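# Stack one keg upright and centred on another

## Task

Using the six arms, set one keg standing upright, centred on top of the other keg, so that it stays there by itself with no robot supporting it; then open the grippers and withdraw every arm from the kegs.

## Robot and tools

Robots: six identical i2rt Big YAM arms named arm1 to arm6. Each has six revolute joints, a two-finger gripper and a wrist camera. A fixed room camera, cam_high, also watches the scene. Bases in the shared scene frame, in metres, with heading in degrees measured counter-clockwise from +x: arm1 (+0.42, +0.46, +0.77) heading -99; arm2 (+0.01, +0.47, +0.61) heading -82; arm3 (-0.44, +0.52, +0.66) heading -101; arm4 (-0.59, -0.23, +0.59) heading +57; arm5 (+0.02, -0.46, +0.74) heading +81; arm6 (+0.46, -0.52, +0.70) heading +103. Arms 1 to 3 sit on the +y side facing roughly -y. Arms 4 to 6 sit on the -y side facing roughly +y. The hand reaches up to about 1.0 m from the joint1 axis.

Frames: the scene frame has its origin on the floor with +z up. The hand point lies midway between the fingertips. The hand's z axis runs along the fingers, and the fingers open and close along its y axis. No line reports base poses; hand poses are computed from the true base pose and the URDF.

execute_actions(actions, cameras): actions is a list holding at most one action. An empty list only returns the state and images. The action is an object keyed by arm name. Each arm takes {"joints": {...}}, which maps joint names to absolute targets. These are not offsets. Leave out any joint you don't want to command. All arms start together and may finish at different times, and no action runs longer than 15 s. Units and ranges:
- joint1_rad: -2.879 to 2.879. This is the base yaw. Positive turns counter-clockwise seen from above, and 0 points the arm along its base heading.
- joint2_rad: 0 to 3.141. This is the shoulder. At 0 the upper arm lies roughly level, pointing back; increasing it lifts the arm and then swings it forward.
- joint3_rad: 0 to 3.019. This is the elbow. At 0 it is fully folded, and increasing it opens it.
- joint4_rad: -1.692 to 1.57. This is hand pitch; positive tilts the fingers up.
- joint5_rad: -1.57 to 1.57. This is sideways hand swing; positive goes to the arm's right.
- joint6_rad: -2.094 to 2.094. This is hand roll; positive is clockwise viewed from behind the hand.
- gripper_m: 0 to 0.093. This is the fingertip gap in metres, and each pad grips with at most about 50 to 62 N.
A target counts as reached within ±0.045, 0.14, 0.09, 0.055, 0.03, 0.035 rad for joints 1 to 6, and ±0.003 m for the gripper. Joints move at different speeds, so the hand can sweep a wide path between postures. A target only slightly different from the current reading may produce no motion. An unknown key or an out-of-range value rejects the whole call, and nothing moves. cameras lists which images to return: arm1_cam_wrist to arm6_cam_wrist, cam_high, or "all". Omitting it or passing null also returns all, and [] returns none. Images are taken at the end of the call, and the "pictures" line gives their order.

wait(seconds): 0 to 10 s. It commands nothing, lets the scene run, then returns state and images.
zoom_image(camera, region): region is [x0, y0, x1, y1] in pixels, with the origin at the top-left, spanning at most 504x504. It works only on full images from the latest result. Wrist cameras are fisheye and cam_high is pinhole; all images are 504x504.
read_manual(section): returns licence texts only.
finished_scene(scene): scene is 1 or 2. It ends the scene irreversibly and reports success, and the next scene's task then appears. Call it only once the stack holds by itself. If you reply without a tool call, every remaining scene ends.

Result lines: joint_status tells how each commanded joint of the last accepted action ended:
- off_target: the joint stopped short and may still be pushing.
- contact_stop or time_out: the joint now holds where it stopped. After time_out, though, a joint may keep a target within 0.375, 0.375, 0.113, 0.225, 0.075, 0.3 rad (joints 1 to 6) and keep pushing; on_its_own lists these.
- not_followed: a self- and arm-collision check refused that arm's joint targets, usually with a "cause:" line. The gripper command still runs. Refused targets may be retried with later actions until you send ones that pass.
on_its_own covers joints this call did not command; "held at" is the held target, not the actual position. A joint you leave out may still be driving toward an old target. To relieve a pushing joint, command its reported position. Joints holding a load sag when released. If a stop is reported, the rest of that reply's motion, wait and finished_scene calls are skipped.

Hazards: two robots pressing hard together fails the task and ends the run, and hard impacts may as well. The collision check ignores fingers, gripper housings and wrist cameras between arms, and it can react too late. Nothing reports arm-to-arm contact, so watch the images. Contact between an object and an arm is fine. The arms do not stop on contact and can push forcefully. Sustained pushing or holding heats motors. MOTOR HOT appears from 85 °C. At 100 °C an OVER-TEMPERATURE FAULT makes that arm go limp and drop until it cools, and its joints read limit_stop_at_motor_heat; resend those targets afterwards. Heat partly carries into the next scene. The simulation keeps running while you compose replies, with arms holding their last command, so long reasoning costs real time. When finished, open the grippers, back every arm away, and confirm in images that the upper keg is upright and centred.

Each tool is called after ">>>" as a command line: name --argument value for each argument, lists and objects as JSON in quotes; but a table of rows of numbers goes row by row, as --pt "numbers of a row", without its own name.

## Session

>>> execute_actions --actions '[]'

Scene clock: 0.00 s.
Motor temperatures (°C, as the motors report them): arm1=[25 26 28 26 25 28] | arm2=[25 26 28 26 26 28] | arm3=[27 25 28 28 27 26] | arm4=[26 27 26 24 28 25] | arm5=[27 28 26 28 29 28] | arm6=[27 25 26 25 25 24]
arm1.joint_positions: joint1_rad=+0.363 joint2_rad=+0.576 joint3_rad=+1.366 joint4_rad=-1.350 joint5_rad=+0.101 joint6_rad=-0.414 gripper_m=+0.095
arm1.joint_status: not commanded
arm1.hand: x=+0.4428 y=+0.2359 z=+1.3033 quat_wxyz=(-0.268, -0.427, -0.767, +0.398) (m; scene frame)
arm2.joint_positions: joint1_rad=-0.248 joint2_rad=+0.614 joint3_rad=+1.477 joint4_rad=-1.460 joint5_rad=-0.163 joint6_rad=+0.316 gripper_m=+0.095
arm2.joint_status: not commanded
arm2.hand: x=+0.0178 y=+0.2667 z=+1.1640 quat_wxyz=(-0.406, -0.719, -0.511, +0.239) (m; scene frame)
arm3.joint_positions: joint1_rad=+0.133 joint2_rad=+0.606 joint3_rad=+1.474 joint4_rad=-1.253 joint5_rad=+0.201 joint6_rad=+0.512 gripper_m=+0.094
arm3.joint_status: not commanded
arm3.hand: x=-0.4797 y=+0.2993 z=+1.2662 quat_wxyz=(-0.425, -0.749, -0.351, +0.368) (m; scene frame)
arm4.joint_positions: joint1_rad=-0.408 joint2_rad=+0.553 joint3_rad=+1.316 joint4_rad=-1.424 joint5_rad=-0.066 joint6_rad=-0.486 gripper_m=+0.095
arm4.joint_status: not commanded
arm4.hand: x=-0.4240 y=-0.1051 z=+1.0851 quat_wxyz=(-0.435, +0.473, -0.764, -0.051) (m; scene frame)
arm5.joint_positions: joint1_rad=+0.310 joint2_rad=+0.619 joint3_rad=+1.463 joint4_rad=-1.177 joint5_rad=+0.249 joint6_rad=+0.089 gripper_m=+0.095
arm5.joint_status: not commanded
arm5.hand: x=+0.0229 y=-0.2183 z=+1.3486 quat_wxyz=(-0.436, +0.542, -0.606, -0.386) (m; scene frame)
arm6.joint_positions: joint1_rad=-0.090 joint2_rad=+0.546 joint3_rad=+1.330 joint4_rad=-1.526 joint5_rad=-0.209 joint6_rad=+0.490 gripper_m=+0.095
arm6.joint_status: not commanded
arm6.hand: x=+0.4003 y=-0.3444 z=+1.1916 quat_wxyz=(-0.097, +0.555, -0.723, -0.401) (m; scene frame)
pictures: arm1_cam_wrist, arm2_cam_wrist, arm3_cam_wrist, arm4_cam_wrist, arm5_cam_wrist, arm6_cam_wrist, cam_high
Images, in order (width x height): arm1_cam_wrist 504x504, arm2_cam_wrist 504x504, arm3_cam_wrist 504x504, arm4_cam_wrist 504x504, arm5_cam_wrist 504x504, arm6_cam_wrist 504x504, cam_high 504x504.

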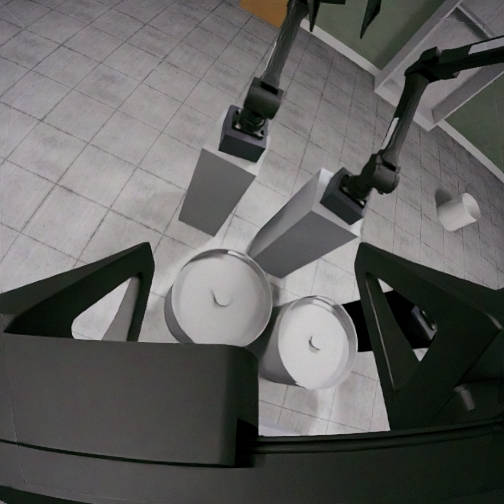

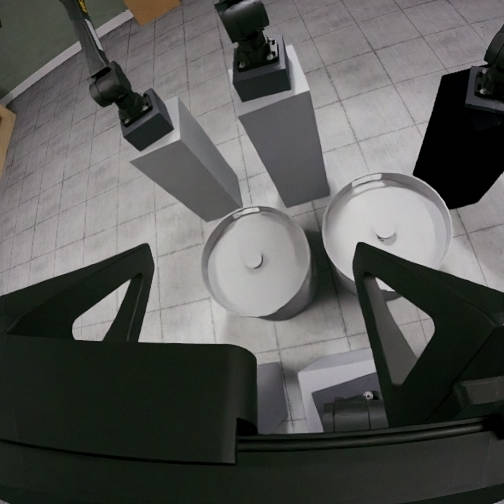

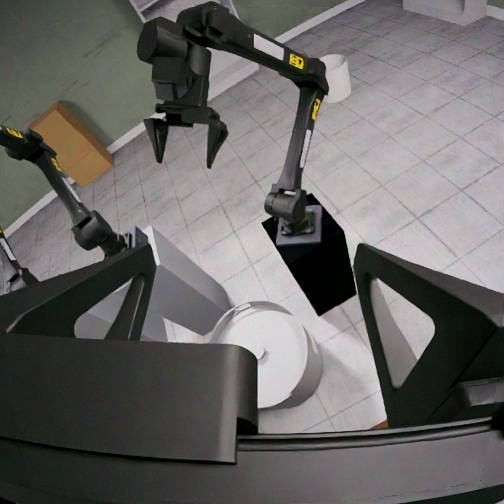

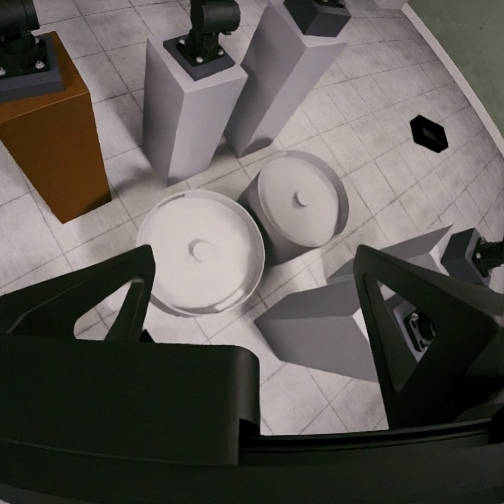

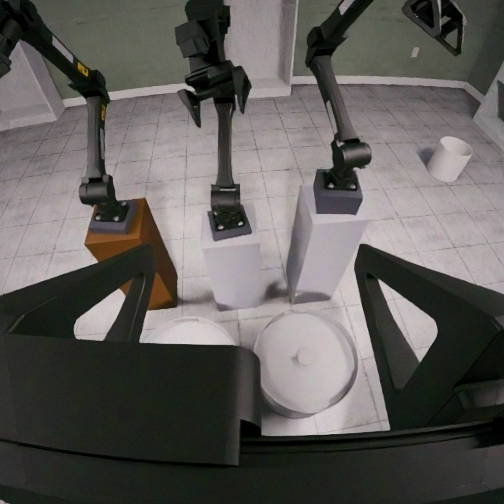

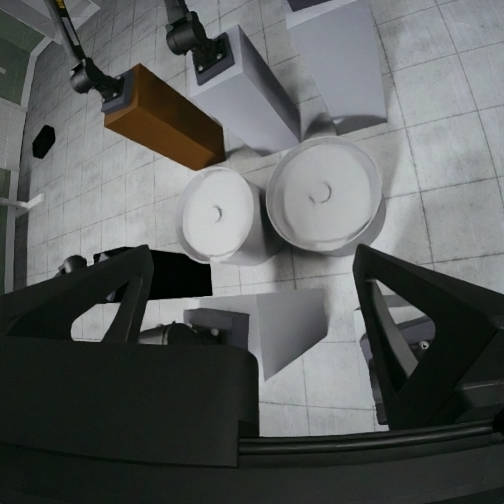

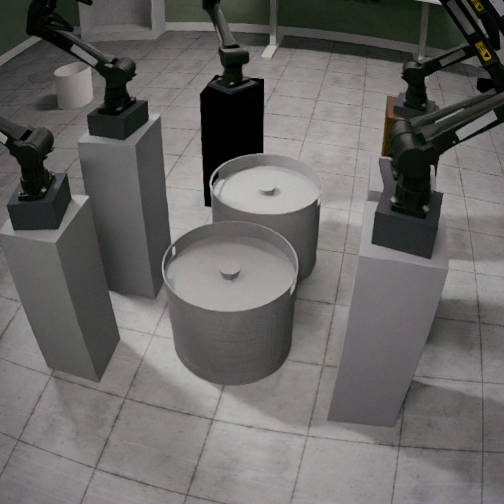

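>>> execute_actions --actions '[{"arm1":{"joints":{"joint1_rad":0.7}},"arm6":{"joints":{"joint1_rad":-0.8}},"arm3":{"joints":{"joint1_rad":-0.1,"joint4_rad":-1.5,"joint5_rad":0,"joint6_rad":0}},"arm4":{"joints":{"joint1_rad":0.1,"joint4_rad":-1.65,"joint5_rad":0,"joint6_rad":0}},"arm5":{"joints":{"joint1_rad":-0.685,"joint2_rad":1.3,"joint3_rad":0.92,"joint4_rad":-1.0,"joint5_rad":0,"joint6_rad":0.475}},"arm2":{"joints":{"joint1_rad":0.41,"joint2_rad":1.2,"joint3_rad":0.76,"joint4_rad":-0.9,"joint5_rad":0,"joint6_rad":1.85}}}]' --cameras '[]'

>>> execute_actions --actions '[{"arm5":{"joints":{"joint2_rad":2.412,"joint4_rad":-0.047}},"arm2":{"joints":{"joint2_rad":2.012,"joint4_rad":-0.296}}}]' --cameras '["arm2_cam_wrist","arm5_cam_wrist","cam_high"]'

Scene clock: 2.83 s.
Motor temperatures (°C, as the motors report them): arm1=[25 26 29 26 25 28] | arm2=[25 26 28 26 26 28] | arm3=[27 25 29 28 27 26] | arm4=[26 27 26 24 28 25] | arm5=[27 28 27 28 29 28] | arm6=[27 25 27 25 25 24]
arm1.joint_positions: joint1_rad=+0.688 joint2_rad=+0.576 joint3_rad=+1.366 joint4_rad=-1.350 joint5_rad=+0.101 joint6_rad=-0.414 gripper_m=+0.095
arm1.joint_status: all done
arm1.hand: x=+0.5107 y=+0.2554 z=+1.3039 quat_wxyz=(-0.331, -0.298, -0.825, +0.349) (m; scene frame)
arm2.joint_positions: joint1_rad=+0.407 joint2_rad=+1.208 joint3_rad=+0.749 joint4_rad=-0.913 joint5_rad=-0.001 joint6_rad=+1.837 gripper_m=+0.095
arm2.joint_status: all done
arm2.hand: x=+0.1884 y=+0.1782 z=+0.7042 quat_wxyz=(-0.090, -0.985, -0.140, -0.038) (m; scene frame)
arm3.joint_positions: joint1_rad=-0.093 joint2_rad=+0.606 joint3_rad=+1.474 joint4_rad=-1.482 joint5_rad=+0.004 joint6_rad=+0.016 gripper_m=+0.094
arm3.joint_status: all done
arm3.hand: x=-0.4892 y=+0.3291 z=+1.2158 quat_wxyz=(-0.274, -0.712, -0.529, +0.370) (m; scene frame)
arm4.joint_positions: joint1_rad=+0.092 joint2_rad=+0.553 joint3_rad=+1.316 joint4_rad=-1.643 joint5_rad=-0.002 joint6_rad=-0.014 gripper_m=+0.095
arm4.joint_status: all done
arm4.hand: x=-0.5108 y=-0.0795 z=+1.0464 quat_wxyz=(-0.288, +0.494, -0.802, -0.173) (m; scene frame)
arm5.joint_positions: joint1_rad=-0.680 joint2_rad=+1.306 joint3_rad=+0.893 joint4_rad=-1.003 joint5_rad=+0.001 joint6_rad=+0.466 gripper_m=+0.095
arm5.joint_status: all done
arm5.hand: x=+0.2994 y=-0.2088 z=+0.8556 quat_wxyz=(-0.067, +0.132, -0.988, -0.039) (m; scene frame)
arm6.joint_positions: joint1_rad=-0.792 joint2_rad=+0.546 joint3_rad=+1.330 joint4_rad=-1.526 joint5_rad=-0.209 joint6_rad=+0.490 gripper_m=+0.095
arm6.joint_status: all done
arm6.hand: x=+0.5279 y=-0.3474 z=+1.1916 quat_wxyz=(-0.229, +0.273, -0.869, -0.343) (m; scene frame)
pictures: none
No camera images: the call's "cameras" was empty. Leave "cameras" out to get every camera's image.

Scene clock: 4.53 s.
Motor temperatures (°C, as the motors report them): arm1=[25 26 29 26 25 28] | arm2=[25 26 28 26 26 28] | arm3=[27 25 29 28 27 26] | arm4=[26 27 26 24 28 25] | arm5=[27 28 27 28 29 28] | arm6=[27 25 27 25 25 24]
arm1.joint_positions: joint1_rad=+0.688 joint2_rad=+0.576 joint3_rad=+1.366 joint4_rad=-1.350 joint5_rad=+0.101 joint6_rad=-0.414 gripper_m=+0.095
arm1.joint_status: not commanded
arm1.hand: x=+0.5107 y=+0.2554 z=+1.3039 quat_wxyz=(-0.331, -0.298, -0.825, +0.349) (m; scene frame)
arm2.joint_positions: joint1_rad=+0.407 joint2_rad=+2.020 joint3_rad=+0.749 joint4_rad=-0.306 joint5_rad=-0.001 joint6_rad=+1.838 gripper_m=+0.095
arm2.joint_status: all done
arm2.hand: x=+0.1962 y=+0.1641 z=+0.4374 quat_wxyz=(+0.004, -0.990, -0.140, +0.002) (m; scene frame)
arm3.joint_positions: joint1_rad=-0.093 joint2_rad=+0.606 joint3_rad=+1.474 joint4_rad=-1.482 joint5_rad=+0.004 joint6_rad=+0.016 gripper_m=+0.094
arm3.joint_status: not commanded
arm3.hand: x=-0.4892 y=+0.3291 z=+1.2158 quat_wxyz=(-0.274, -0.712, -0.529, +0.370) (m; scene frame)
arm4.joint_positions: joint1_rad=+0.092 joint2_rad=+0.553 joint3_rad=+1.316 joint4_rad=-1.643 joint5_rad=-0.002 joint6_rad=-0.014 gripper_m=+0.095
arm4.joint_status: not commanded
arm4.hand: x=-0.5108 y=-0.0795 z=+1.0464 quat_wxyz=(-0.288, +0.494, -0.802, -0.173) (m; scene frame)
arm5.joint_positions: joint1_rad=-0.680 joint2_rad=+2.423 joint3_rad=+0.912 joint4_rad=-0.061 joint5_rad=+0.001 joint6_rad=+0.466 gripper_m=+0.095
arm5.joint_status: all done
arm5.hand: x=+0.3008 y=-0.2127 z=+0.4396 quat_wxyz=(-0.003, +0.132, -0.991, +0.005) (m; scene frame)
arm6.joint_positions: joint1_rad=-0.792 joint2_rad=+0.546 joint3_rad=+1.330 joint4_rad=-1.526 joint5_rad=-0.209 joint6_rad=+0.490 gripper_m=+0.095
arm6.joint_status: not commanded
arm6.hand: x=+0.5279 y=-0.3474 z=+1.1916 quat_wxyz=(-0.229, +0.273, -0.869, -0.343) (m; scene frame)
pictures: arm2_cam_wrist, arm5_cam_wrist, cam_high
Images, in order (width x height): arm2_cam_wrist 504x504, arm5_cam_wrist 504x504, cam_high 504x504.

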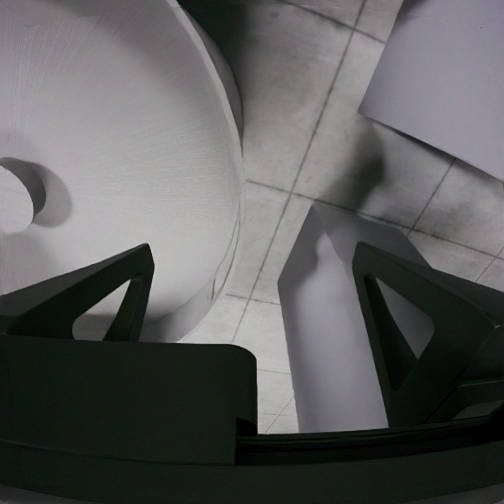

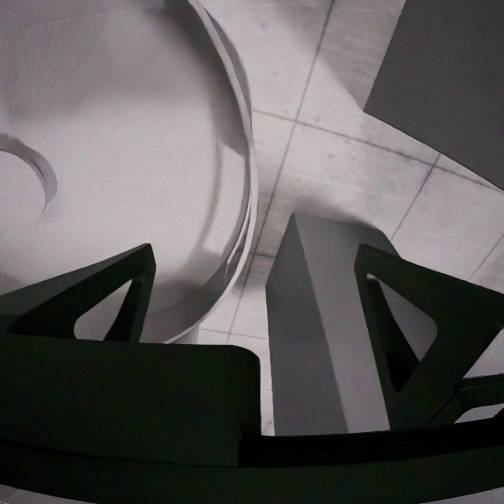

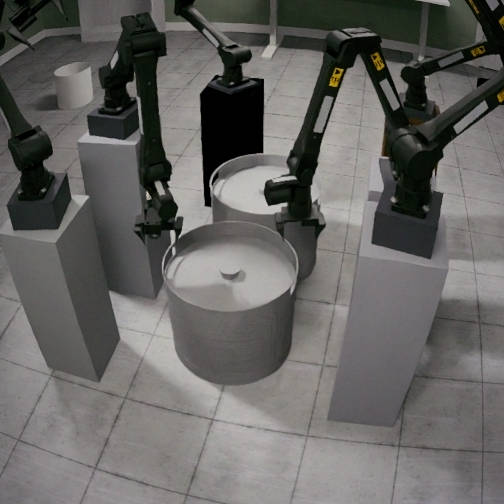

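>>> execute_actions --actions '[{"arm5":{"joints":{"joint2_rad":2.75,"joint3_rad":1.125,"joint4_rad":0.075}},"arm2":{"joints":{"joint2_rad":2.385,"joint3_rad":0.875,"joint4_rad":-0.035}}}]' --cameras '["arm2_cam_wrist","arm5_cam_wrist"]'

>>> execute_actions --actions '[{"arm5":{"joints":{"gripper_m":0}},"arm2":{"joints":{"gripper_m":0}}}]' --cameras '["arm2_cam_wrist","arm5_cam_wrist","cam_high"]'

Scene clock: 6.27 s.
Motor temperatures (°C, as the motors report them): arm1=[25 26 29 26 25 28] | arm2=[25 26 28 26 26 28] | arm3=[27 25 29 28 27 26] | arm4=[26 27 27 24 28 25] | arm5=[27 29 27 28 29 28] | arm6=[27 25 28 25 25 24]
arm1.joint_positions: joint1_rad=+0.688 joint2_rad=+0.576 joint3_rad=+1.366 joint4_rad=-1.350 joint5_rad=+0.101 joint6_rad=-0.414 gripper_m=+0.095
arm1.joint_status: not commanded
arm1.hand: x=+0.5107 y=+0.2554 z=+1.3039 quat_wxyz=(-0.331, -0.298, -0.825, +0.349) (m; scene frame)
arm2.joint_positions: joint1_rad=+0.404 joint2_rad=+2.332 joint3_rad=+0.913 joint4_rad=-0.015 joint5_rad=+0.007 joint6_rad=+1.845 gripper_m=+0.095
arm2.joint_status: all done
arm2.hand: x=+0.2274 y=+0.1072 z=+0.3425 quat_wxyz=(-0.064, -0.989, -0.135, -0.022) (m; scene frame)
arm3.joint_positions: joint1_rad=-0.093 joint2_rad=+0.606 joint3_rad=+1.474 joint4_rad=-1.482 joint5_rad=+0.004 joint6_rad=+0.016 gripper_m=+0.094
arm3.joint_status: not commanded
arm3.hand: x=-0.4892 y=+0.3291 z=+1.2158 quat_wxyz=(-0.274, -0.712, -0.529, +0.370) (m; scene frame)
arm4.joint_positions: joint1_rad=+0.092 joint2_rad=+0.553 joint3_rad=+1.316 joint4_rad=-1.643 joint5_rad=-0.002 joint6_rad=-0.014 gripper_m=+0.095
arm4.joint_status: not commanded
arm4.hand: x=-0.5108 y=-0.0795 z=+1.0464 quat_wxyz=(-0.288, +0.494, -0.802, -0.173) (m; scene frame)
arm5.joint_positions: joint1_rad=-0.680 joint2_rad=+2.765 joint3_rad=+1.122 joint4_rad=+0.070 joint5_rad=+0.001 joint6_rad=+0.466 gripper_m=+0.095
arm5.joint_status: all done
arm5.hand: x=+0.2992 y=-0.2158 z=+0.3178 quat_wxyz=(-0.002, +0.132, -0.991, +0.005) (m; scene frame)
arm6.joint_positions: joint1_rad=-0.792 joint2_rad=+0.546 joint3_rad=+1.330 joint4_rad=-1.526 joint5_rad=-0.209 joint6_rad=+0.490 gripper_m=+0.095
arm6.joint_status: not commanded
arm6.hand: x=+0.5279 y=-0.3474 z=+1.1916 quat_wxyz=(-0.229, +0.273, -0.869, -0.343) (m; scene frame)
pictures: arm2_cam_wrist, arm5_cam_wrist
Images, in order (width x height): arm2_cam_wrist 504x504, arm5_cam_wrist 504x504.

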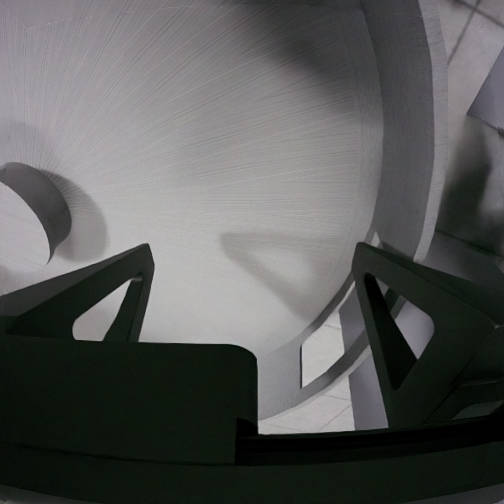

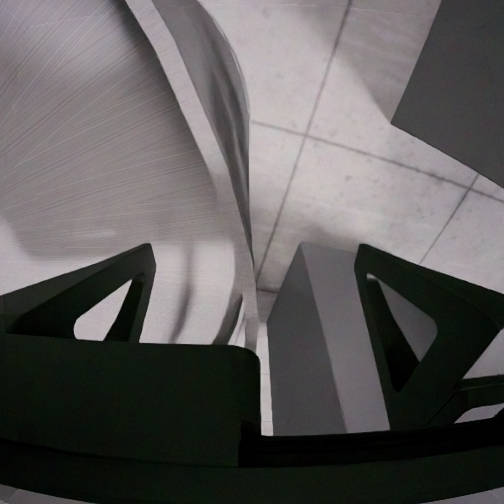

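Scene clock: 7.07 s.
Motor temperatures (°C, as the motors report them): arm1=[25 26 29 26 25 28] | arm2=[25 26 28 26 26 28] | arm3=[27 25 29 28 27 26] | arm4=[26 27 27 24 28 25] | arm5=[27 29 27 28 29 28] | arm6=[27 25 28 25 25 24]
arm1.joint_positions: joint1_rad=+0.688 joint2_rad=+0.576 joint3_rad=+1.366 joint4_rad=-1.350 joint5_rad=+0.101 joint6_rad=-0.414 gripper_m=+0.095
arm1.joint_status: not commanded
arm1.hand: x=+0.5107 y=+0.2554 z=+1.3039 quat_wxyz=(-0.331, -0.298, -0.825, +0.349) (m; scene frame)
arm2.joint_positions: joint1_rad=+0.405 joint2_rad=+2.380 joint3_rad=+0.880 joint4_rad=-0.025 joint5_rad=+0.002 joint6_rad=+1.852 gripper_m=+0.001
arm2.joint_status: all done
arm2.hand: x=+0.2060 y=+0.1445 z=+0.3218 quat_wxyz=(-0.020, -0.991, -0.132, -0.007) (m; scene frame)
arm3.joint_positions: joint1_rad=-0.093 joint2_rad=+0.606 joint3_rad=+1.474 joint4_rad=-1.482 joint5_rad=+0.004 joint6_rad=+0.016 gripper_m=+0.094
arm3.joint_status: not commanded
arm3.hand: x=-0.4892 y=+0.3291 z=+1.2158 quat_wxyz=(-0.274, -0.712, -0.529, +0.370) (m; scene frame)
arm4.joint_positions: joint1_rad=+0.092 joint2_rad=+0.553 joint3_rad=+1.316 joint4_rad=-1.643 joint5_rad=-0.002 joint6_rad=-0.014 gripper_m=+0.095
arm4.joint_status: not commanded
arm4.hand: x=-0.5108 y=-0.0795 z=+1.0464 quat_wxyz=(-0.288, +0.494, -0.802, -0.173) (m; scene frame)
arm5.joint_positions: joint1_rad=-0.679 joint2_rad=+2.765 joint3_rad=+1.123 joint4_rad=+0.070 joint5_rad=-0.008 joint6_rad=+0.462 gripper_m=+0.002
arm5.joint_status: all done
arm5.hand: x=+0.2987 y=-0.2137 z=+0.3178 quat_wxyz=(+0.000, +0.135, -0.991, +0.000) (m; scene frame)
arm6.joint_positions: joint1_rad=-0.792 joint2_rad=+0.546 joint3_rad=+1.330 joint4_rad=-1.526 joint5_rad=-0.209 joint6_rad=+0.490 gripper_m=+0.095
arm6.joint_status: not commanded
arm6.hand: x=+0.5279 y=-0.3474 z=+1.1916 quat_wxyz=(-0.229, +0.273, -0.869, -0.343) (m; scene frame)
pictures: arm2_cam_wrist, arm5_cam_wrist, cam_high
Images, in order (width x height): arm2_cam_wrist 504x504, arm5_cam_wrist 504x504, cam_high 504x504.

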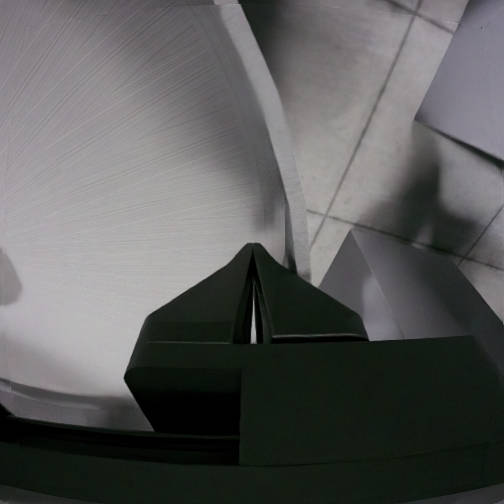

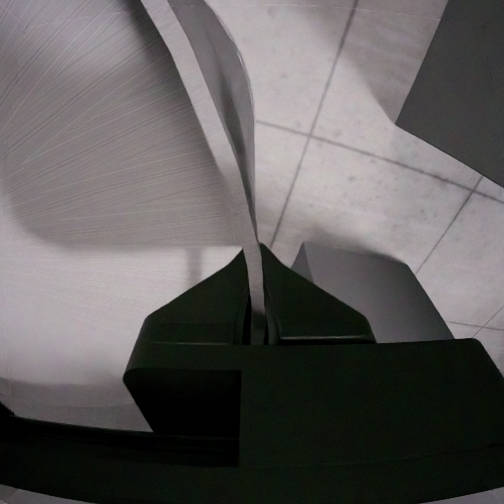

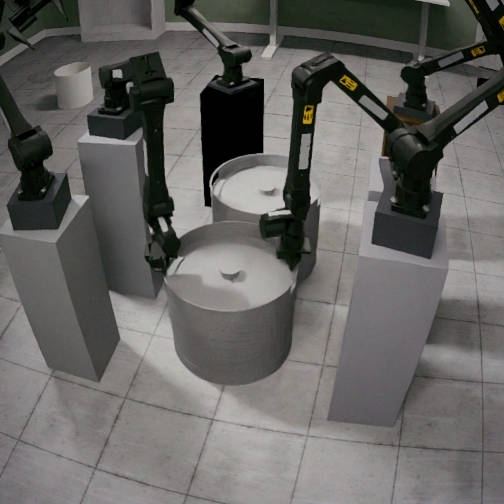

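Arm2 swung inside; redo in small steps.

>>> execute_actions --actions '[{"arm2":{"joints":{"joint2_rad":2.13}}}]' --cameras '[]'

>>> execute_actions --actions '[{"arm2":{"joints":{"joint3_rad":0.78,"joint4_rad":-0.21,"gripper_m":0.093}}}]' --cameras '[]'

>>> execute_actions --actions '[{"arm2":{"joints":{"joint2_rad":2.26,"joint3_rad":0.815,"joint4_rad":-0.13}}}]' --cameras '["arm2_cam_wrist"]'

>>> execute_actions --actions '[{"arm2":{"joints":{"joint2_rad":2.385,"joint3_rad":0.87,"joint4_rad":-0.035}}}]' --cameras '["arm2_cam_wrist"]'

>>> execute_actions --actions '[{"arm2":{"joints":{"gripper_m":0}}}]' --cameras '["arm2_cam_wrist"]'

Scene clock: 8.77 s.
Motor temperatures (°C, as the motors report them): arm1=[25 26 30 26 25 28] | arm2=[25 26 28 26 26 28] | arm3=[27 25 29 28 27 26] | arm4=[26 27 27 24 28 25] | arm5=[27 29 27 28 29 28] | arm6=[27 25 28 25 25 24]
arm1.joint_positions: joint1_rad=+0.688 joint2_rad=+0.576 joint3_rad=+1.366 joint4_rad=-1.350 joint5_rad=+0.101 joint6_rad=-0.414 gripper_m=+0.095
arm1.joint_status: not commanded
arm1.hand: x=+0.5107 y=+0.2554 z=+1.3039 quat_wxyz=(-0.331, -0.298, -0.825, +0.349) (m; scene frame)
arm2.joint_positions: joint1_rad=+0.405 joint2_rad=+2.127 joint3_rad=+0.874 joint4_rad=-0.032 joint5_rad=+0.002 joint6_rad=+1.852 gripper_m=+0.001
arm2.joint_status: all done
arm2.hand: x=+0.2516 y=+0.0700 z=+0.4230 quat_wxyz=(-0.130, -0.981, -0.131, -0.055) (m; scene frame)
arm3.joint_positions: joint1_rad=-0.093 joint2_rad=+0.606 joint3_rad=+1.474 joint4_rad=-1.482 joint5_rad=+0.004 joint6_rad=+0.016 gripper_m=+0.094
arm3.joint_status: not commanded
arm3.hand: x=-0.4892 y=+0.3291 z=+1.2158 quat_wxyz=(-0.274, -0.712, -0.529, +0.370) (m; scene frame)
arm4.joint_positions: joint1_rad=+0.092 joint2_rad=+0.553 joint3_rad=+1.316 joint4_rad=-1.643 joint5_rad=-0.002 joint6_rad=-0.014 gripper_m=+0.095
arm4.joint_status: not commanded
arm4.hand: x=-0.5108 y=-0.0795 z=+1.0464 quat_wxyz=(-0.288, +0.494, -0.802, -0.173) (m; scene frame)
arm5.joint_positions: joint1_rad=-0.679 joint2_rad=+2.765 joint3_rad=+1.123 joint4_rad=+0.070 joint5_rad=-0.008 joint6_rad=+0.462 gripper_m=+0.002
arm5.joint_status: not commanded
arm5.hand: x=+0.2987 y=-0.2137 z=+0.3178 quat_wxyz=(+0.000, +0.135, -0.991, +0.000) (m; scene frame)
arm6.joint_positions: joint1_rad=-0.792 joint2_rad=+0.546 joint3_rad=+1.330 joint4_rad=-1.526 joint5_rad=-0.209 joint6_rad=+0.490 gripper_m=+0.095
arm6.joint_status: not commanded
arm6.hand: x=+0.5279 y=-0.3474 z=+1.1916 quat_wxyz=(-0.229, +0.273, -0.869, -0.343) (m; scene frame)
pictures: none
No camera images: the call's "cameras" was empty. Leave "cameras" out to get every camera's image.

Scene clock: 9.57 s.
Motor temperatures (°C, as the motors report them): arm1=[25 26 30 26 25 28] | arm2=[25 26 28 26 26 28] | arm3=[27 25 29 28 27 26] | arm4=[26 27 27 24 28 25] | arm5=[27 29 27 28 29 28] | arm6=[27 25 28 25 25 24]
arm1.joint_positions: joint1_rad=+0.688 joint2_rad=+0.576 joint3_rad=+1.366 joint4_rad=-1.350 joint5_rad=+0.101 joint6_rad=-0.414 gripper_m=+0.095
arm1.joint_status: not commanded
arm1.hand: x=+0.5107 y=+0.2554 z=+1.3039 quat_wxyz=(-0.331, -0.298, -0.825, +0.349) (m; scene frame)
arm2.joint_positions: joint1_rad=+0.405 joint2_rad=+2.134 joint3_rad=+0.768 joint4_rad=-0.201 joint5_rad=+0.002 joint6_rad=+1.852 gripper_m=+0.093
arm2.joint_status: all done
arm2.hand: x=+0.1955 y=+0.1622 z=+0.4006 quat_wxyz=(-0.001, -0.991, -0.132, +0.002) (m; scene frame)
arm3.joint_positions: joint1_rad=-0.093 joint2_rad=+0.606 joint3_rad=+1.474 joint4_rad=-1.482 joint5_rad=+0.004 joint6_rad=+0.016 gripper_m=+0.094
arm3.joint_status: not commanded
arm3.hand: x=-0.4892 y=+0.3291 z=+1.2158 quat_wxyz=(-0.274, -0.712, -0.529, +0.370) (m; scene frame)
arm4.joint_positions: joint1_rad=+0.092 joint2_rad=+0.553 joint3_rad=+1.316 joint4_rad=-1.643 joint5_rad=-0.002 joint6_rad=-0.014 gripper_m=+0.095
arm4.joint_status: not commanded
arm4.hand: x=-0.5108 y=-0.0795 z=+1.0464 quat_wxyz=(-0.288, +0.494, -0.802, -0.173) (m; scene frame)
arm5.joint_positions: joint1_rad=-0.679 joint2_rad=+2.765 joint3_rad=+1.123 joint4_rad=+0.070 joint5_rad=-0.008 joint6_rad=+0.462 gripper_m=+0.002
arm5.joint_status: not commanded
arm5.hand: x=+0.2987 y=-0.2137 z=+0.3178 quat_wxyz=(+0.000, +0.135, -0.991, +0.000) (m; scene frame)
arm6.joint_positions: joint1_rad=-0.792 joint2_rad=+0.546 joint3_rad=+1.330 joint4_rad=-1.526 joint5_rad=-0.209 joint6_rad=+0.490 gripper_m=+0.095
arm6.joint_status: not commanded
arm6.hand: x=+0.5279 y=-0.3474 z=+1.1916 quat_wxyz=(-0.229, +0.273, -0.869, -0.343) (m; scene frame)
pictures: none
No camera images: the call's "cameras" was empty. Leave "cameras" out to get every camera's image.

Scene clock: 10.47 s.
Motor temperatures (°C, as the motors report them): arm1=[25 26 30 26 25 28] | arm2=[25 26 28 26 26 28] | arm3=[27 25 29 28 27 26] | arm4=[26 27 27 24 28 25] | arm5=[27 29 27 28 29 28] | arm6=[27 25 28 25 25 24]
arm1.joint_positions: joint1_rad=+0.688 joint2_rad=+0.576 joint3_rad=+1.366 joint4_rad=-1.350 joint5_rad=+0.101 joint6_rad=-0.414 gripper_m=+0.095
arm1.joint_status: not commanded
arm1.hand: x=+0.5107 y=+0.2554 z=+1.3039 quat_wxyz=(-0.331, -0.298, -0.825, +0.349) (m; scene frame)
arm2.joint_positions: joint1_rad=+0.405 joint2_rad=+2.272 joint3_rad=+0.812 joint4_rad=-0.138 joint5_rad=+0.002 joint6_rad=+1.852 gripper_m=+0.093
arm2.joint_status: all done
arm2.hand: x=+0.1921 y=+0.1675 z=+0.3567 quat_wxyz=(+0.012, -0.991, -0.132, +0.008) (m; scene frame)
arm3.joint_positions: joint1_rad=-0.093 joint2_rad=+0.606 joint3_rad=+1.474 joint4_rad=-1.482 joint5_rad=+0.004 joint6_rad=+0.016 gripper_m=+0.094
arm3.joint_status: not commanded
arm3.hand: x=-0.4892 y=+0.3291 z=+1.2158 quat_wxyz=(-0.274, -0.712, -0.529, +0.370) (m; scene frame)
arm4.joint_positions: joint1_rad=+0.092 joint2_rad=+0.553 joint3_rad=+1.316 joint4_rad=-1.643 joint5_rad=-0.002 joint6_rad=-0.014 gripper_m=+0.095
arm4.joint_status: not commanded
arm4.hand: x=-0.5108 y=-0.0795 z=+1.0464 quat_wxyz=(-0.288, +0.494, -0.802, -0.173) (m; scene frame)
arm5.joint_positions: joint1_rad=-0.679 joint2_rad=+2.765 joint3_rad=+1.123 joint4_rad=+0.070 joint5_rad=-0.008 joint6_rad=+0.462 gripper_m=+0.002
arm5.joint_status: not commanded
arm5.hand: x=+0.2987 y=-0.2137 z=+0.3178 quat_wxyz=(+0.000, +0.135, -0.991, +0.000) (m; scene frame)
arm6.joint_positions: joint1_rad=-0.792 joint2_rad=+0.546 joint3_rad=+1.330 joint4_rad=-1.526 joint5_rad=-0.209 joint6_rad=+0.490 gripper_m=+0.095
arm6.joint_status: not commanded
arm6.hand: x=+0.5279 y=-0.3474 z=+1.1916 quat_wxyz=(-0.229, +0.273, -0.869, -0.343) (m; scene frame)
pictures: arm2_cam_wrist
Images, in order (width x height): arm2_cam_wrist 504x504.

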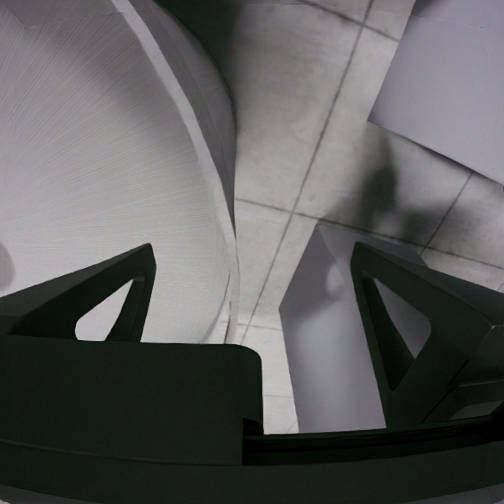

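Scene clock: 11.33 s.
Motor temperatures (°C, as the motors report them): arm1=[25 26 30 26 25 28] | arm2=[25 26 28 26 26 28] | arm3=[27 25 29 28 27 26] | arm4=[26 27 27 24 28 25] | arm5=[27 29 27 28 29 28] | arm6=[27 25 29 25 25 24]
arm1.joint_positions: joint1_rad=+0.688 joint2_rad=+0.576 joint3_rad=+1.366 joint4_rad=-1.350 joint5_rad=+0.101 joint6_rad=-0.414 gripper_m=+0.095
arm1.joint_status: not commanded
arm1.hand: x=+0.5107 y=+0.2554 z=+1.3039 quat_wxyz=(-0.331, -0.298, -0.825, +0.349) (m; scene frame)
arm2.joint_positions: joint1_rad=+0.405 joint2_rad=+2.393 joint3_rad=+0.868 joint4_rad=-0.043 joint5_rad=+0.002 joint6_rad=+1.852 gripper_m=+0.093
arm2.joint_status: all done
arm2.hand: x=+0.1970 y=+0.1592 z=+0.3168 quat_wxyz=(-0.001, -0.991, -0.132, +0.002) (m; scene frame)
arm3.joint_positions: joint1_rad=-0.093 joint2_rad=+0.606 joint3_rad=+1.474 joint4_rad=-1.482 joint5_rad=+0.004 joint6_rad=+0.016 gripper_m=+0.094
arm3.joint_status: not commanded
arm3.hand: x=-0.4892 y=+0.3291 z=+1.2158 quat_wxyz=(-0.274, -0.712, -0.529, +0.370) (m; scene frame)
arm4.joint_positions: joint1_rad=+0.092 joint2_rad=+0.553 joint3_rad=+1.316 joint4_rad=-1.643 joint5_rad=-0.002 joint6_rad=-0.014 gripper_m=+0.095
arm4.joint_status: not commanded
arm4.hand: x=-0.5108 y=-0.0795 z=+1.0464 quat_wxyz=(-0.288, +0.494, -0.802, -0.173) (m; scene frame)
arm5.joint_positions: joint1_rad=-0.679 joint2_rad=+2.765 joint3_rad=+1.123 joint4_rad=+0.070 joint5_rad=-0.008 joint6_rad=+0.462 gripper_m=+0.002
arm5.joint_status: not commanded
arm5.hand: x=+0.2987 y=-0.2137 z=+0.3178 quat_wxyz=(+0.000, +0.135, -0.991, +0.000) (m; scene frame)
arm6.joint_positions: joint1_rad=-0.792 joint2_rad=+0.546 joint3_rad=+1.330 joint4_rad=-1.526 joint5_rad=-0.209 joint6_rad=+0.490 gripper_m=+0.095
arm6.joint_status: not commanded
arm6.hand: x=+0.5279 y=-0.3474 z=+1.1916 quat_wxyz=(-0.229, +0.273, -0.869, -0.343) (m; scene frame)
pictures: arm2_cam_wrist
Images, in order (width x height): arm2_cam_wrist 504x504.

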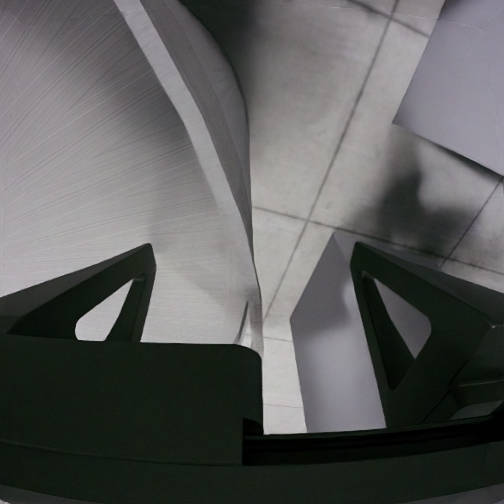

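Scene clock: 12.13 s.
Motor temperatures (°C, as the motors report them): arm1=[25 26 30 26 25 28] | arm2=[25 26 28 26 26 28] | arm3=[27 25 30 28 27 26] | arm4=[26 27 27 24 28 25] | arm5=[27 29 27 28 29 28] | arm6=[27 25 29 25 25 24]
arm1.joint_positions: joint1_rad=+0.688 joint2_rad=+0.576 joint3_rad=+1.366 joint4_rad=-1.350 joint5_rad=+0.101 joint6_rad=-0.414 gripper_m=+0.095
arm1.joint_status: not commanded
arm1.hand: x=+0.5107 y=+0.2554 z=+1.3039 quat_wxyz=(-0.331, -0.298, -0.825, +0.349) (m; scene frame)
arm2.joint_positions: joint1_rad=+0.405 joint2_rad=+2.393 joint3_rad=+0.866 joint4_rad=-0.034 joint5_rad=+0.004 joint6_rad=+1.827 gripper_m=+0.002
arm2.joint_status: all done
arm2.hand: x=+0.1973 y=+0.1585 z=+0.3168 quat_wxyz=(-0.004, -0.989, -0.145, +0.002) (m; scene frame)
arm3.joint_positions: joint1_rad=-0.093 joint2_rad=+0.606 joint3_rad=+1.474 joint4_rad=-1.482 joint5_rad=+0.004 joint6_rad=+0.016 gripper_m=+0.094
arm3.joint_status: not commanded
arm3.hand: x=-0.4892 y=+0.3291 z=+1.2158 quat_wxyz=(-0.274, -0.712, -0.529, +0.370) (m; scene frame)
arm4.joint_positions: joint1_rad=+0.092 joint2_rad=+0.553 joint3_rad=+1.316 joint4_rad=-1.643 joint5_rad=-0.002 joint6_rad=-0.014 gripper_m=+0.095
arm4.joint_status: not commanded
arm4.hand: x=-0.5108 y=-0.0795 z=+1.0464 quat_wxyz=(-0.288, +0.494, -0.802, -0.173) (m; scene frame)
arm5.joint_positions: joint1_rad=-0.679 joint2_rad=+2.765 joint3_rad=+1.123 joint4_rad=+0.070 joint5_rad=-0.008 joint6_rad=+0.462 gripper_m=+0.002
arm5.joint_status: not commanded
arm5.hand: x=+0.2987 y=-0.2137 z=+0.3178 quat_wxyz=(+0.000, +0.135, -0.991, +0.000) (m; scene frame)
arm6.joint_positions: joint1_rad=-0.792 joint2_rad=+0.546 joint3_rad=+1.330 joint4_rad=-1.526 joint5_rad=-0.209 joint6_rad=+0.490 gripper_m=+0.095
arm6.joint_status: not commanded
arm6.hand: x=+0.5279 y=-0.3474 z=+1.1916 quat_wxyz=(-0.229, +0.273, -0.869, -0.343) (m; scene frame)
pictures: arm2_cam_wrist
Images, in order (width x height): arm2_cam_wrist 504x504.

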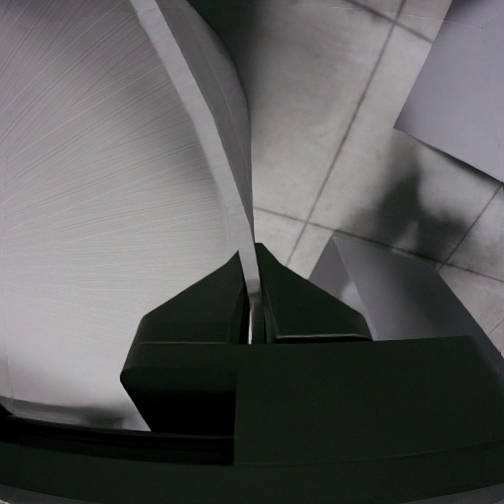

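Lift into scene 1's z=.38 waypoint (moves away from the other keg), then replay.

>>> execute_actions --actions '[{"arm5":{"joints":{"joint2_rad":2.38,"joint3_rad":1.09,"joint4_rad":-0.068}},"arm2":{"joints":{"joint1_rad":0.505,"joint2_rad":2.03,"joint3_rad":0.81,"joint4_rad":-0.157,"joint6_rad":1.94}}}]' --cameras '["cam_high"]'

Scene clock: 14.67 s.
Motor temperatures (°C, as the motors report them): arm1=[25 26 30 27 25 28] | arm2=[25 27 28 26 26 28] | arm3=[27 25 30 28 27 26] | arm4=[26 27 27 24 28 25] | arm5=[27 30 27 28 29 28] | arm6=[27 25 29 25 25 24]
arm1.joint_positions: joint1_rad=+0.688 joint2_rad=+0.576 joint3_rad=+1.366 joint4_rad=-1.350 joint5_rad=+0.101 joint6_rad=-0.414 gripper_m=+0.095
arm1.joint_status: not commanded
arm1.hand: x=+0.5107 y=+0.2554 z=+1.3039 quat_wxyz=(-0.331, -0.298, -0.825, +0.349) (m; scene frame)
arm2.joint_positions: joint1_rad=+0.505 joint2_rad=+2.218 joint3_rad=+0.794 joint4_rad=-0.130 joint5_rad=+0.009 joint6_rad=+1.944 gripper_m=+0.002
arm2.joint_status: joint2_rad time_out (moved -0.175 of -0.363); the others done
arm2.on_its_own: joint2_rad reads +2.218 and still pushes toward +2.030 since a time_out
arm2.hand: x=+0.2269 y=+0.1780 z=+0.3737 quat_wxyz=(-0.009, -0.991, -0.136, +0.002) (m; scene frame)
arm3.joint_positions: joint1_rad=-0.093 joint2_rad=+0.606 joint3_rad=+1.474 joint4_rad=-1.482 joint5_rad=+0.004 joint6_rad=+0.016 gripper_m=+0.094
arm3.joint_status: not commanded
arm3.hand: x=-0.4892 y=+0.3291 z=+1.2158 quat_wxyz=(-0.274, -0.712, -0.529, +0.370) (m; scene frame)
arm4.joint_positions: joint1_rad=+0.092 joint2_rad=+0.553 joint3_rad=+1.316 joint4_rad=-1.643 joint5_rad=-0.002 joint6_rad=-0.014 gripper_m=+0.095
arm4.joint_status: not commanded
arm4.hand: x=-0.5108 y=-0.0795 z=+1.0464 quat_wxyz=(-0.288, +0.494, -0.802, -0.173) (m; scene frame)
arm5.joint_positions: joint1_rad=-0.678 joint2_rad=+2.613 joint3_rad=+1.088 joint4_rad=-0.057 joint5_rad=-0.019 joint6_rad=+0.484 gripper_m=+0.002
arm5.joint_status: joint2_rad time_out (moved -0.153 of -0.385); the others done
arm5.on_its_own: joint2_rad reads +2.613 and still pushes toward +2.380 since a time_out
arm5.hand: x=+0.3166 y=-0.1938 z=+0.3737 quat_wxyz=(+0.006, +0.124, -0.992, -0.001) (m; scene frame)
arm6.joint_positions: joint1_rad=-0.792 joint2_rad=+0.546 joint3_rad=+1.330 joint4_rad=-1.526 joint5_rad=-0.209 joint6_rad=+0.490 gripper_m=+0.095
arm6.joint_status: not commanded
arm6.hand: x=+0.5279 y=-0.3474 z=+1.1916 quat_wxyz=(-0.229, +0.273, -0.869, -0.343) (m; scene frame)
pictures: cam_high
Images, in order (width x height): cam_high 504x504.

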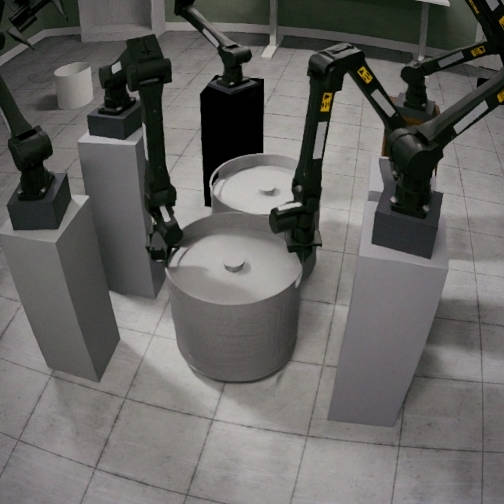

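>>> execute_actions --actions '[{"arm5":{"joints":{"joint2_rad":1.96,"joint3_rad":0.95,"joint4_rad":-0.29}},"arm2":{"joints":{"joint2_rad":1.58,"joint3_rad":0.83,"joint4_rad":-0.54}}}]' --cameras '[]'

Scene clock: 17.53 s.
Motor temperatures (°C, as the motors report them): arm1=[25 26 30 27 25 28] | arm2=[25 27 29 26 26 28] | arm3=[27 25 30 28 27 26] | arm4=[26 27 28 24 28 25] | arm5=[27 30 27 28 29 28] | arm6=[27 25 29 25 25 24]
arm1.joint_positions: joint1_rad=+0.688 joint2_rad=+0.576 joint3_rad=+1.366 joint4_rad=-1.350 joint5_rad=+0.101 joint6_rad=-0.414 gripper_m=+0.095
arm1.joint_status: not commanded
arm1.hand: x=+0.5107 y=+0.2554 z=+1.3039 quat_wxyz=(-0.331, -0.298, -0.825, +0.349) (m; scene frame)
arm2.joint_positions: joint1_rad=+0.505 joint2_rad=+1.761 joint3_rad=+0.739 joint4_rad=-0.520 joint5_rad=+0.008 joint6_rad=+1.946 gripper_m=+0.002
arm2.joint_status: joint2_rad time_out (moved -0.458 of -0.638); joint3_rad time_out (moved -0.055 of +0.036); the others done
arm2.on_its_own: joint2_rad reads +1.761 and still pushes toward +1.580 since a time_out; joint3_rad reads +0.739 and still pushes toward +0.830 since a time_out
arm2.hand: x=+0.2290 y=+0.1761 z=+0.5240 quat_wxyz=(-0.014, -0.991, -0.135, -0.002) (m; scene frame)
arm3.joint_positions: joint1_rad=-0.093 joint2_rad=+0.606 joint3_rad=+1.474 joint4_rad=-1.482 joint5_rad=+0.004 joint6_rad=+0.016 gripper_m=+0.094
arm3.joint_status: not commanded
arm3.hand: x=-0.4892 y=+0.3291 z=+1.2158 quat_wxyz=(-0.274, -0.712, -0.529, +0.370) (m; scene frame)
arm4.joint_positions: joint1_rad=+0.092 joint2_rad=+0.553 joint3_rad=+1.316 joint4_rad=-1.643 joint5_rad=-0.002 joint6_rad=-0.014 gripper_m=+0.095
arm4.joint_status: not commanded
arm4.hand: x=-0.5108 y=-0.0795 z=+1.0464 quat_wxyz=(-0.288, +0.494, -0.802, -0.173) (m; scene frame)
arm5.joint_positions: joint1_rad=-0.687 joint2_rad=+2.192 joint3_rad=+0.897 joint4_rad=-0.284 joint5_rad=-0.018 joint6_rad=+0.479 gripper_m=+0.002
arm5.joint_status: joint2_rad time_out (moved -0.421 of -0.653); the others done
arm5.on_its_own: joint2_rad reads +2.192 and still pushes toward +1.960 since a time_out
arm5.hand: x=+0.3189 y=-0.1948 z=+0.5238 quat_wxyz=(+0.005, +0.122, -0.992, -0.001) (m; scene frame)
arm6.joint_positions: joint1_rad=-0.792 joint2_rad=+0.546 joint3_rad=+1.330 joint4_rad=-1.526 joint5_rad=-0.209 joint6_rad=+0.490 gripper_m=+0.095
arm6.joint_status: not commanded
arm6.hand: x=+0.5279 y=-0.3474 z=+1.1916 quat_wxyz=(-0.229, +0.273, -0.869, -0.343) (m; scene frame)
pictures: none
No camera images: the call's "cameras" was empty. Leave "cameras" out to get every camera's image.

>>> execute_actions --actions '[{"arm5":{"joints":{"joint2_rad":1.415,"joint3_rad":1.065,"joint4_rad":-0.86}},"arm2":{"joints":{"joint2_rad":1.155,"joint3_rad":1.19,"joint4_rad":-1.2}}}]' --cameras '["cam_high"]'

Scene clock: 21.13 s.
Motor temperatures (°C, as the motors report them): arm1=[25 26 31 27 25 28] | arm2=[25 28 32 26 26 28] | arm3=[27 25 30 28 27 26] | arm4=[26 27 28 24 28 25] | arm5=[27 31 29 28 29 28] | arm6=[27 25 30 25 25 24]
arm1.joint_positions: joint1_rad=+0.688 joint2_rad=+0.576 joint3_rad=+1.366 joint4_rad=-1.350 joint5_rad=+0.101 joint6_rad=-0.414 gripper_m=+0.095
arm1.joint_status: not commanded
arm1.hand: x=+0.5107 y=+0.2554 z=+1.3039 quat_wxyz=(-0.331, -0.298, -0.825, +0.349) (m; scene frame)
arm2.joint_positions: joint1_rad=+0.500 joint2_rad=+1.326 joint3_rad=+0.937 joint4_rad=-1.149 joint5_rad=+0.016 joint6_rad=+1.949 gripper_m=+0.002
arm2.joint_status: joint2_rad time_out (moved -0.434 of -0.606); joint3_rad time_out (moved +0.198 of +0.451); the others done
arm2.on_its_own: joint2_rad reads +1.326 and still pushes toward +1.155 since a time_out; joint3_rad reads +0.937 and still pushes toward +1.070 since a time_out (your +1.190 is given up)
arm2.hand: x=+0.2218 y=+0.1815 z=+0.7297 quat_wxyz=(-0.018, -0.991, -0.131, +0.001) (m; scene frame)
arm3.joint_positions: joint1_rad=-0.093 joint2_rad=+0.606 joint3_rad=+1.474 joint4_rad=-1.482 joint5_rad=+0.004 joint6_rad=+0.016 gripper_m=+0.094
arm3.joint_status: not commanded
arm3.hand: x=-0.4892 y=+0.3291 z=+1.2158 quat_wxyz=(-0.274, -0.712, -0.529, +0.370) (m; scene frame)
arm4.joint_positions: joint1_rad=+0.092 joint2_rad=+0.553 joint3_rad=+1.316 joint4_rad=-1.643 joint5_rad=-0.002 joint6_rad=-0.014 gripper_m=+0.095
arm4.joint_status: not commanded
arm4.hand: x=-0.5108 y=-0.0795 z=+1.0464 quat_wxyz=(-0.288, +0.494, -0.802, -0.173) (m; scene frame)
arm5.joint_positions: joint1_rad=-0.677 joint2_rad=+1.654 joint3_rad=+0.904 joint4_rad=-0.846 joint5_rad=-0.022 joint6_rad=+0.499 gripper_m=+0.002
arm5.joint_status: joint2_rad time_out (moved -0.538 of -0.777); joint3_rad time_out (moved +0.007 of +0.168); the others done
arm5.on_its_own: joint2_rad reads +1.654 and still pushes toward +1.415 since a time_out; joint3_rad reads +0.904 and still pushes toward +1.031 since a time_out
arm5.hand: x=+0.3106 y=-0.1935 z=+0.7345 quat_wxyz=(+0.013, +0.117, -0.993, +0.002) (m; scene frame)
arm6.joint_positions: joint1_rad=-0.792 joint2_rad=+0.546 joint3_rad=+1.330 joint4_rad=-1.526 joint5_rad=-0.209 joint6_rad=+0.490 gripper_m=+0.095
arm6.joint_status: not commanded
arm6.hand: x=+0.5279 y=-0.3474 z=+1.1916 quat_wxyz=(-0.229, +0.273, -0.869, -0.343) (m; scene frame)
pictures: cam_high
Images, in order (width x height): cam_high 504x504.

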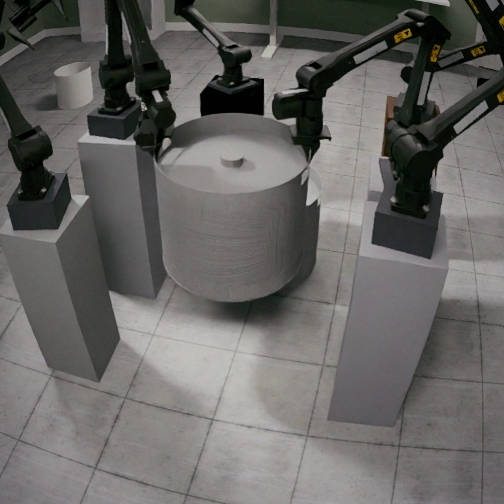

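>>> execute_actions --actions '[{"arm5":{"joints":{"joint1_rad":-0.344,"joint2_rad":1.253,"joint3_rad":0.816,"joint4_rad":-0.814,"joint6_rad":0.808}},"arm2":{"joints":{"joint1_rad":0.068,"joint2_rad":0.995,"joint3_rad":1.02,"joint4_rad":-1.22,"joint6_rad":1.517}}}]' --cameras '[]'

Scene clock: 24.23 s.
Motor temperatures (°C, as the motors report them): arm1=[25 26 31 27 25 28] | arm2=[25 28 34 26 27 28] | arm3=[27 25 30 28 27 26] | arm4=[26 27 28 24 28 25] | arm5=[27 31 31 28 29 28] | arm6=[27 25 30 25 25 24]
arm1.joint_positions: joint1_rad=+0.688 joint2_rad=+0.576 joint3_rad=+1.366 joint4_rad=-1.350 joint5_rad=+0.101 joint6_rad=-0.414 gripper_m=+0.095
arm1.joint_status: not commanded
arm1.hand: x=+0.5107 y=+0.2554 z=+1.3039 quat_wxyz=(-0.331, -0.298, -0.825, +0.349) (m; scene frame)
arm2.joint_positions: joint1_rad=+0.070 joint2_rad=+1.141 joint3_rad=+0.794 joint4_rad=-1.174 joint5_rad=-0.006 joint6_rad=+1.515 gripper_m=+0.002
arm2.joint_status: joint2_rad time_out (moved -0.186 of -0.331); joint3_rad time_out (moved -0.144 of +0.083); the others done
arm2.on_its_own: joint2_rad reads +1.141 and still pushes toward +0.995 since a time_out; joint3_rad reads +0.794 and still pushes toward +0.939 since a time_out
arm2.hand: x=+0.0734 y=+0.1798 z=+0.7340 quat_wxyz=(-0.024, -0.991, -0.134, -0.003) (m; scene frame)
arm3.joint_positions: joint1_rad=-0.093 joint2_rad=+0.606 joint3_rad=+1.474 joint4_rad=-1.482 joint5_rad=+0.004 joint6_rad=+0.016 gripper_m=+0.094
arm3.joint_status: not commanded
arm3.hand: x=-0.4892 y=+0.3291 z=+1.2158 quat_wxyz=(-0.274, -0.712, -0.529, +0.370) (m; scene frame)
arm4.joint_positions: joint1_rad=+0.092 joint2_rad=+0.553 joint3_rad=+1.316 joint4_rad=-1.643 joint5_rad=-0.002 joint6_rad=-0.014 gripper_m=+0.095
arm4.joint_status: not commanded
arm4.hand: x=-0.5108 y=-0.0795 z=+1.0464 quat_wxyz=(-0.288, +0.494, -0.802, -0.173) (m; scene frame)
arm5.joint_positions: joint1_rad=-0.346 joint2_rad=+1.426 joint3_rad=+0.645 joint4_rad=-0.795 joint5_rad=-0.021 joint6_rad=+0.828 gripper_m=+0.002
arm5.joint_status: joint2_rad time_out (moved -0.228 of -0.401); joint3_rad time_out (moved -0.258 of -0.088); the others done
arm5.on_its_own: joint2_rad reads +1.426 and still pushes toward +1.253 since a time_out; joint3_rad reads +0.645 and still pushes toward +0.764 since a time_out
arm5.hand: x=+0.1649 y=-0.1920 z=+0.7377 quat_wxyz=(+0.006, +0.118, -0.993, -0.001) (m; scene frame)
arm6.joint_positions: joint1_rad=-0.792 joint2_rad=+0.546 joint3_rad=+1.330 joint4_rad=-1.526 joint5_rad=-0.209 joint6_rad=+0.490 gripper_m=+0.095
arm6.joint_status: not commanded
arm6.hand: x=+0.5279 y=-0.3474 z=+1.1916 quat_wxyz=(-0.229, +0.273, -0.869, -0.343) (m; scene frame)
pictures: none
No camera images: the call's "cameras" was empty. Leave "cameras" out to get every camera's image.

>>> execute_actions --actions '[{"arm5":{"joints":{"joint1_rad":0.194,"joint2_rad":1.172,"joint3_rad":0.715,"joint4_rad":-0.81,"joint6_rad":1.345}},"arm2":{"joints":{"joint1_rad":-0.478,"joint2_rad":1.022,"joint3_rad":1.07,"joint4_rad":-1.21,"joint6_rad":0.97}}}]' --cameras '["cam_high"]'

Scene clock: 27.40 s.
Motor temperatures (°C, as the motors report them): arm1=[25 26 31 27 25 28] | arm2=[25 28 37 26 27 28] | arm3=[27 25 30 28 27 26] | arm4=[26 27 28 24 28 25] | arm5=[27 31 33 28 29 28] | arm6=[27 25 30 25 25 24]
arm1.joint_positions: joint1_rad=+0.688 joint2_rad=+0.576 joint3_rad=+1.366 joint4_rad=-1.350 joint5_rad=+0.101 joint6_rad=-0.414 gripper_m=+0.095
arm1.joint_status: not commanded
arm1.hand: x=+0.5107 y=+0.2554 z=+1.3039 quat_wxyz=(-0.331, -0.298, -0.825, +0.349) (m; scene frame)
arm2.joint_positions: joint1_rad=-0.480 joint2_rad=+1.166 joint3_rad=+0.797 joint4_rad=-1.163 joint5_rad=-0.029 joint6_rad=+0.961 gripper_m=+0.002
arm2.joint_status: joint2_rad time_out (moved +0.025 of -0.119); joint3_rad time_out (moved +0.004 of +0.276); the others done
arm2.on_its_own: joint2_rad reads +1.166 and still pushes toward +1.022 since a time_out; joint3_rad reads +0.797 and still pushes toward +0.935 since a time_out (your +1.070 is given up)
arm2.hand: x=-0.0853 y=+0.1846 z=+0.7290 quat_wxyz=(-0.023, -0.990, -0.136, -0.002) (m; scene frame)
arm3.joint_positions: joint1_rad=-0.093 joint2_rad=+0.606 joint3_rad=+1.474 joint4_rad=-1.482 joint5_rad=+0.004 joint6_rad=+0.016 gripper_m=+0.094
arm3.joint_status: not commanded
arm3.hand: x=-0.4892 y=+0.3291 z=+1.2158 quat_wxyz=(-0.274, -0.712, -0.529, +0.370) (m; scene frame)
arm4.joint_positions: joint1_rad=+0.092 joint2_rad=+0.553 joint3_rad=+1.316 joint4_rad=-1.643 joint5_rad=-0.002 joint6_rad=-0.014 gripper_m=+0.095
arm4.joint_status: not commanded
arm4.hand: x=-0.5108 y=-0.0795 z=+1.0464 quat_wxyz=(-0.288, +0.494, -0.802, -0.173) (m; scene frame)
arm5.joint_positions: joint1_rad=+0.191 joint2_rad=+1.335 joint3_rad=+0.562 joint4_rad=-0.790 joint5_rad=-0.008 joint6_rad=+1.360 gripper_m=+0.002
arm5.joint_status: joint2_rad time_out (moved -0.091 of -0.254); joint3_rad time_out (moved -0.084 of +0.070); the others done
arm5.on_its_own: joint2_rad reads +1.335 and still pushes toward +1.172 since a time_out; joint3_rad reads +0.562 and still pushes toward +0.679 since a time_out
arm5.hand: x=+0.0107 y=-0.1858 z=+0.7379 quat_wxyz=(+0.001, +0.120, -0.993, +0.000) (m; scene frame)
arm6.joint_positions: joint1_rad=-0.792 joint2_rad=+0.546 joint3_rad=+1.330 joint4_rad=-1.526 joint5_rad=-0.209 joint6_rad=+0.490 gripper_m=+0.095
arm6.joint_status: not commanded
arm6.hand: x=+0.5279 y=-0.3474 z=+1.1916 quat_wxyz=(-0.229, +0.273, -0.869, -0.343) (m; scene frame)
pictures: cam_high
Images, in order (width x height): cam_high 504x504.

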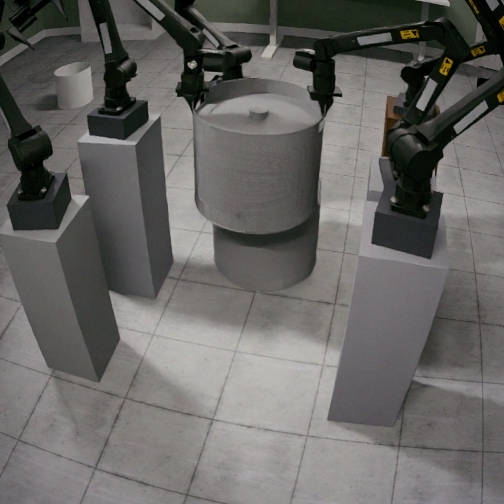

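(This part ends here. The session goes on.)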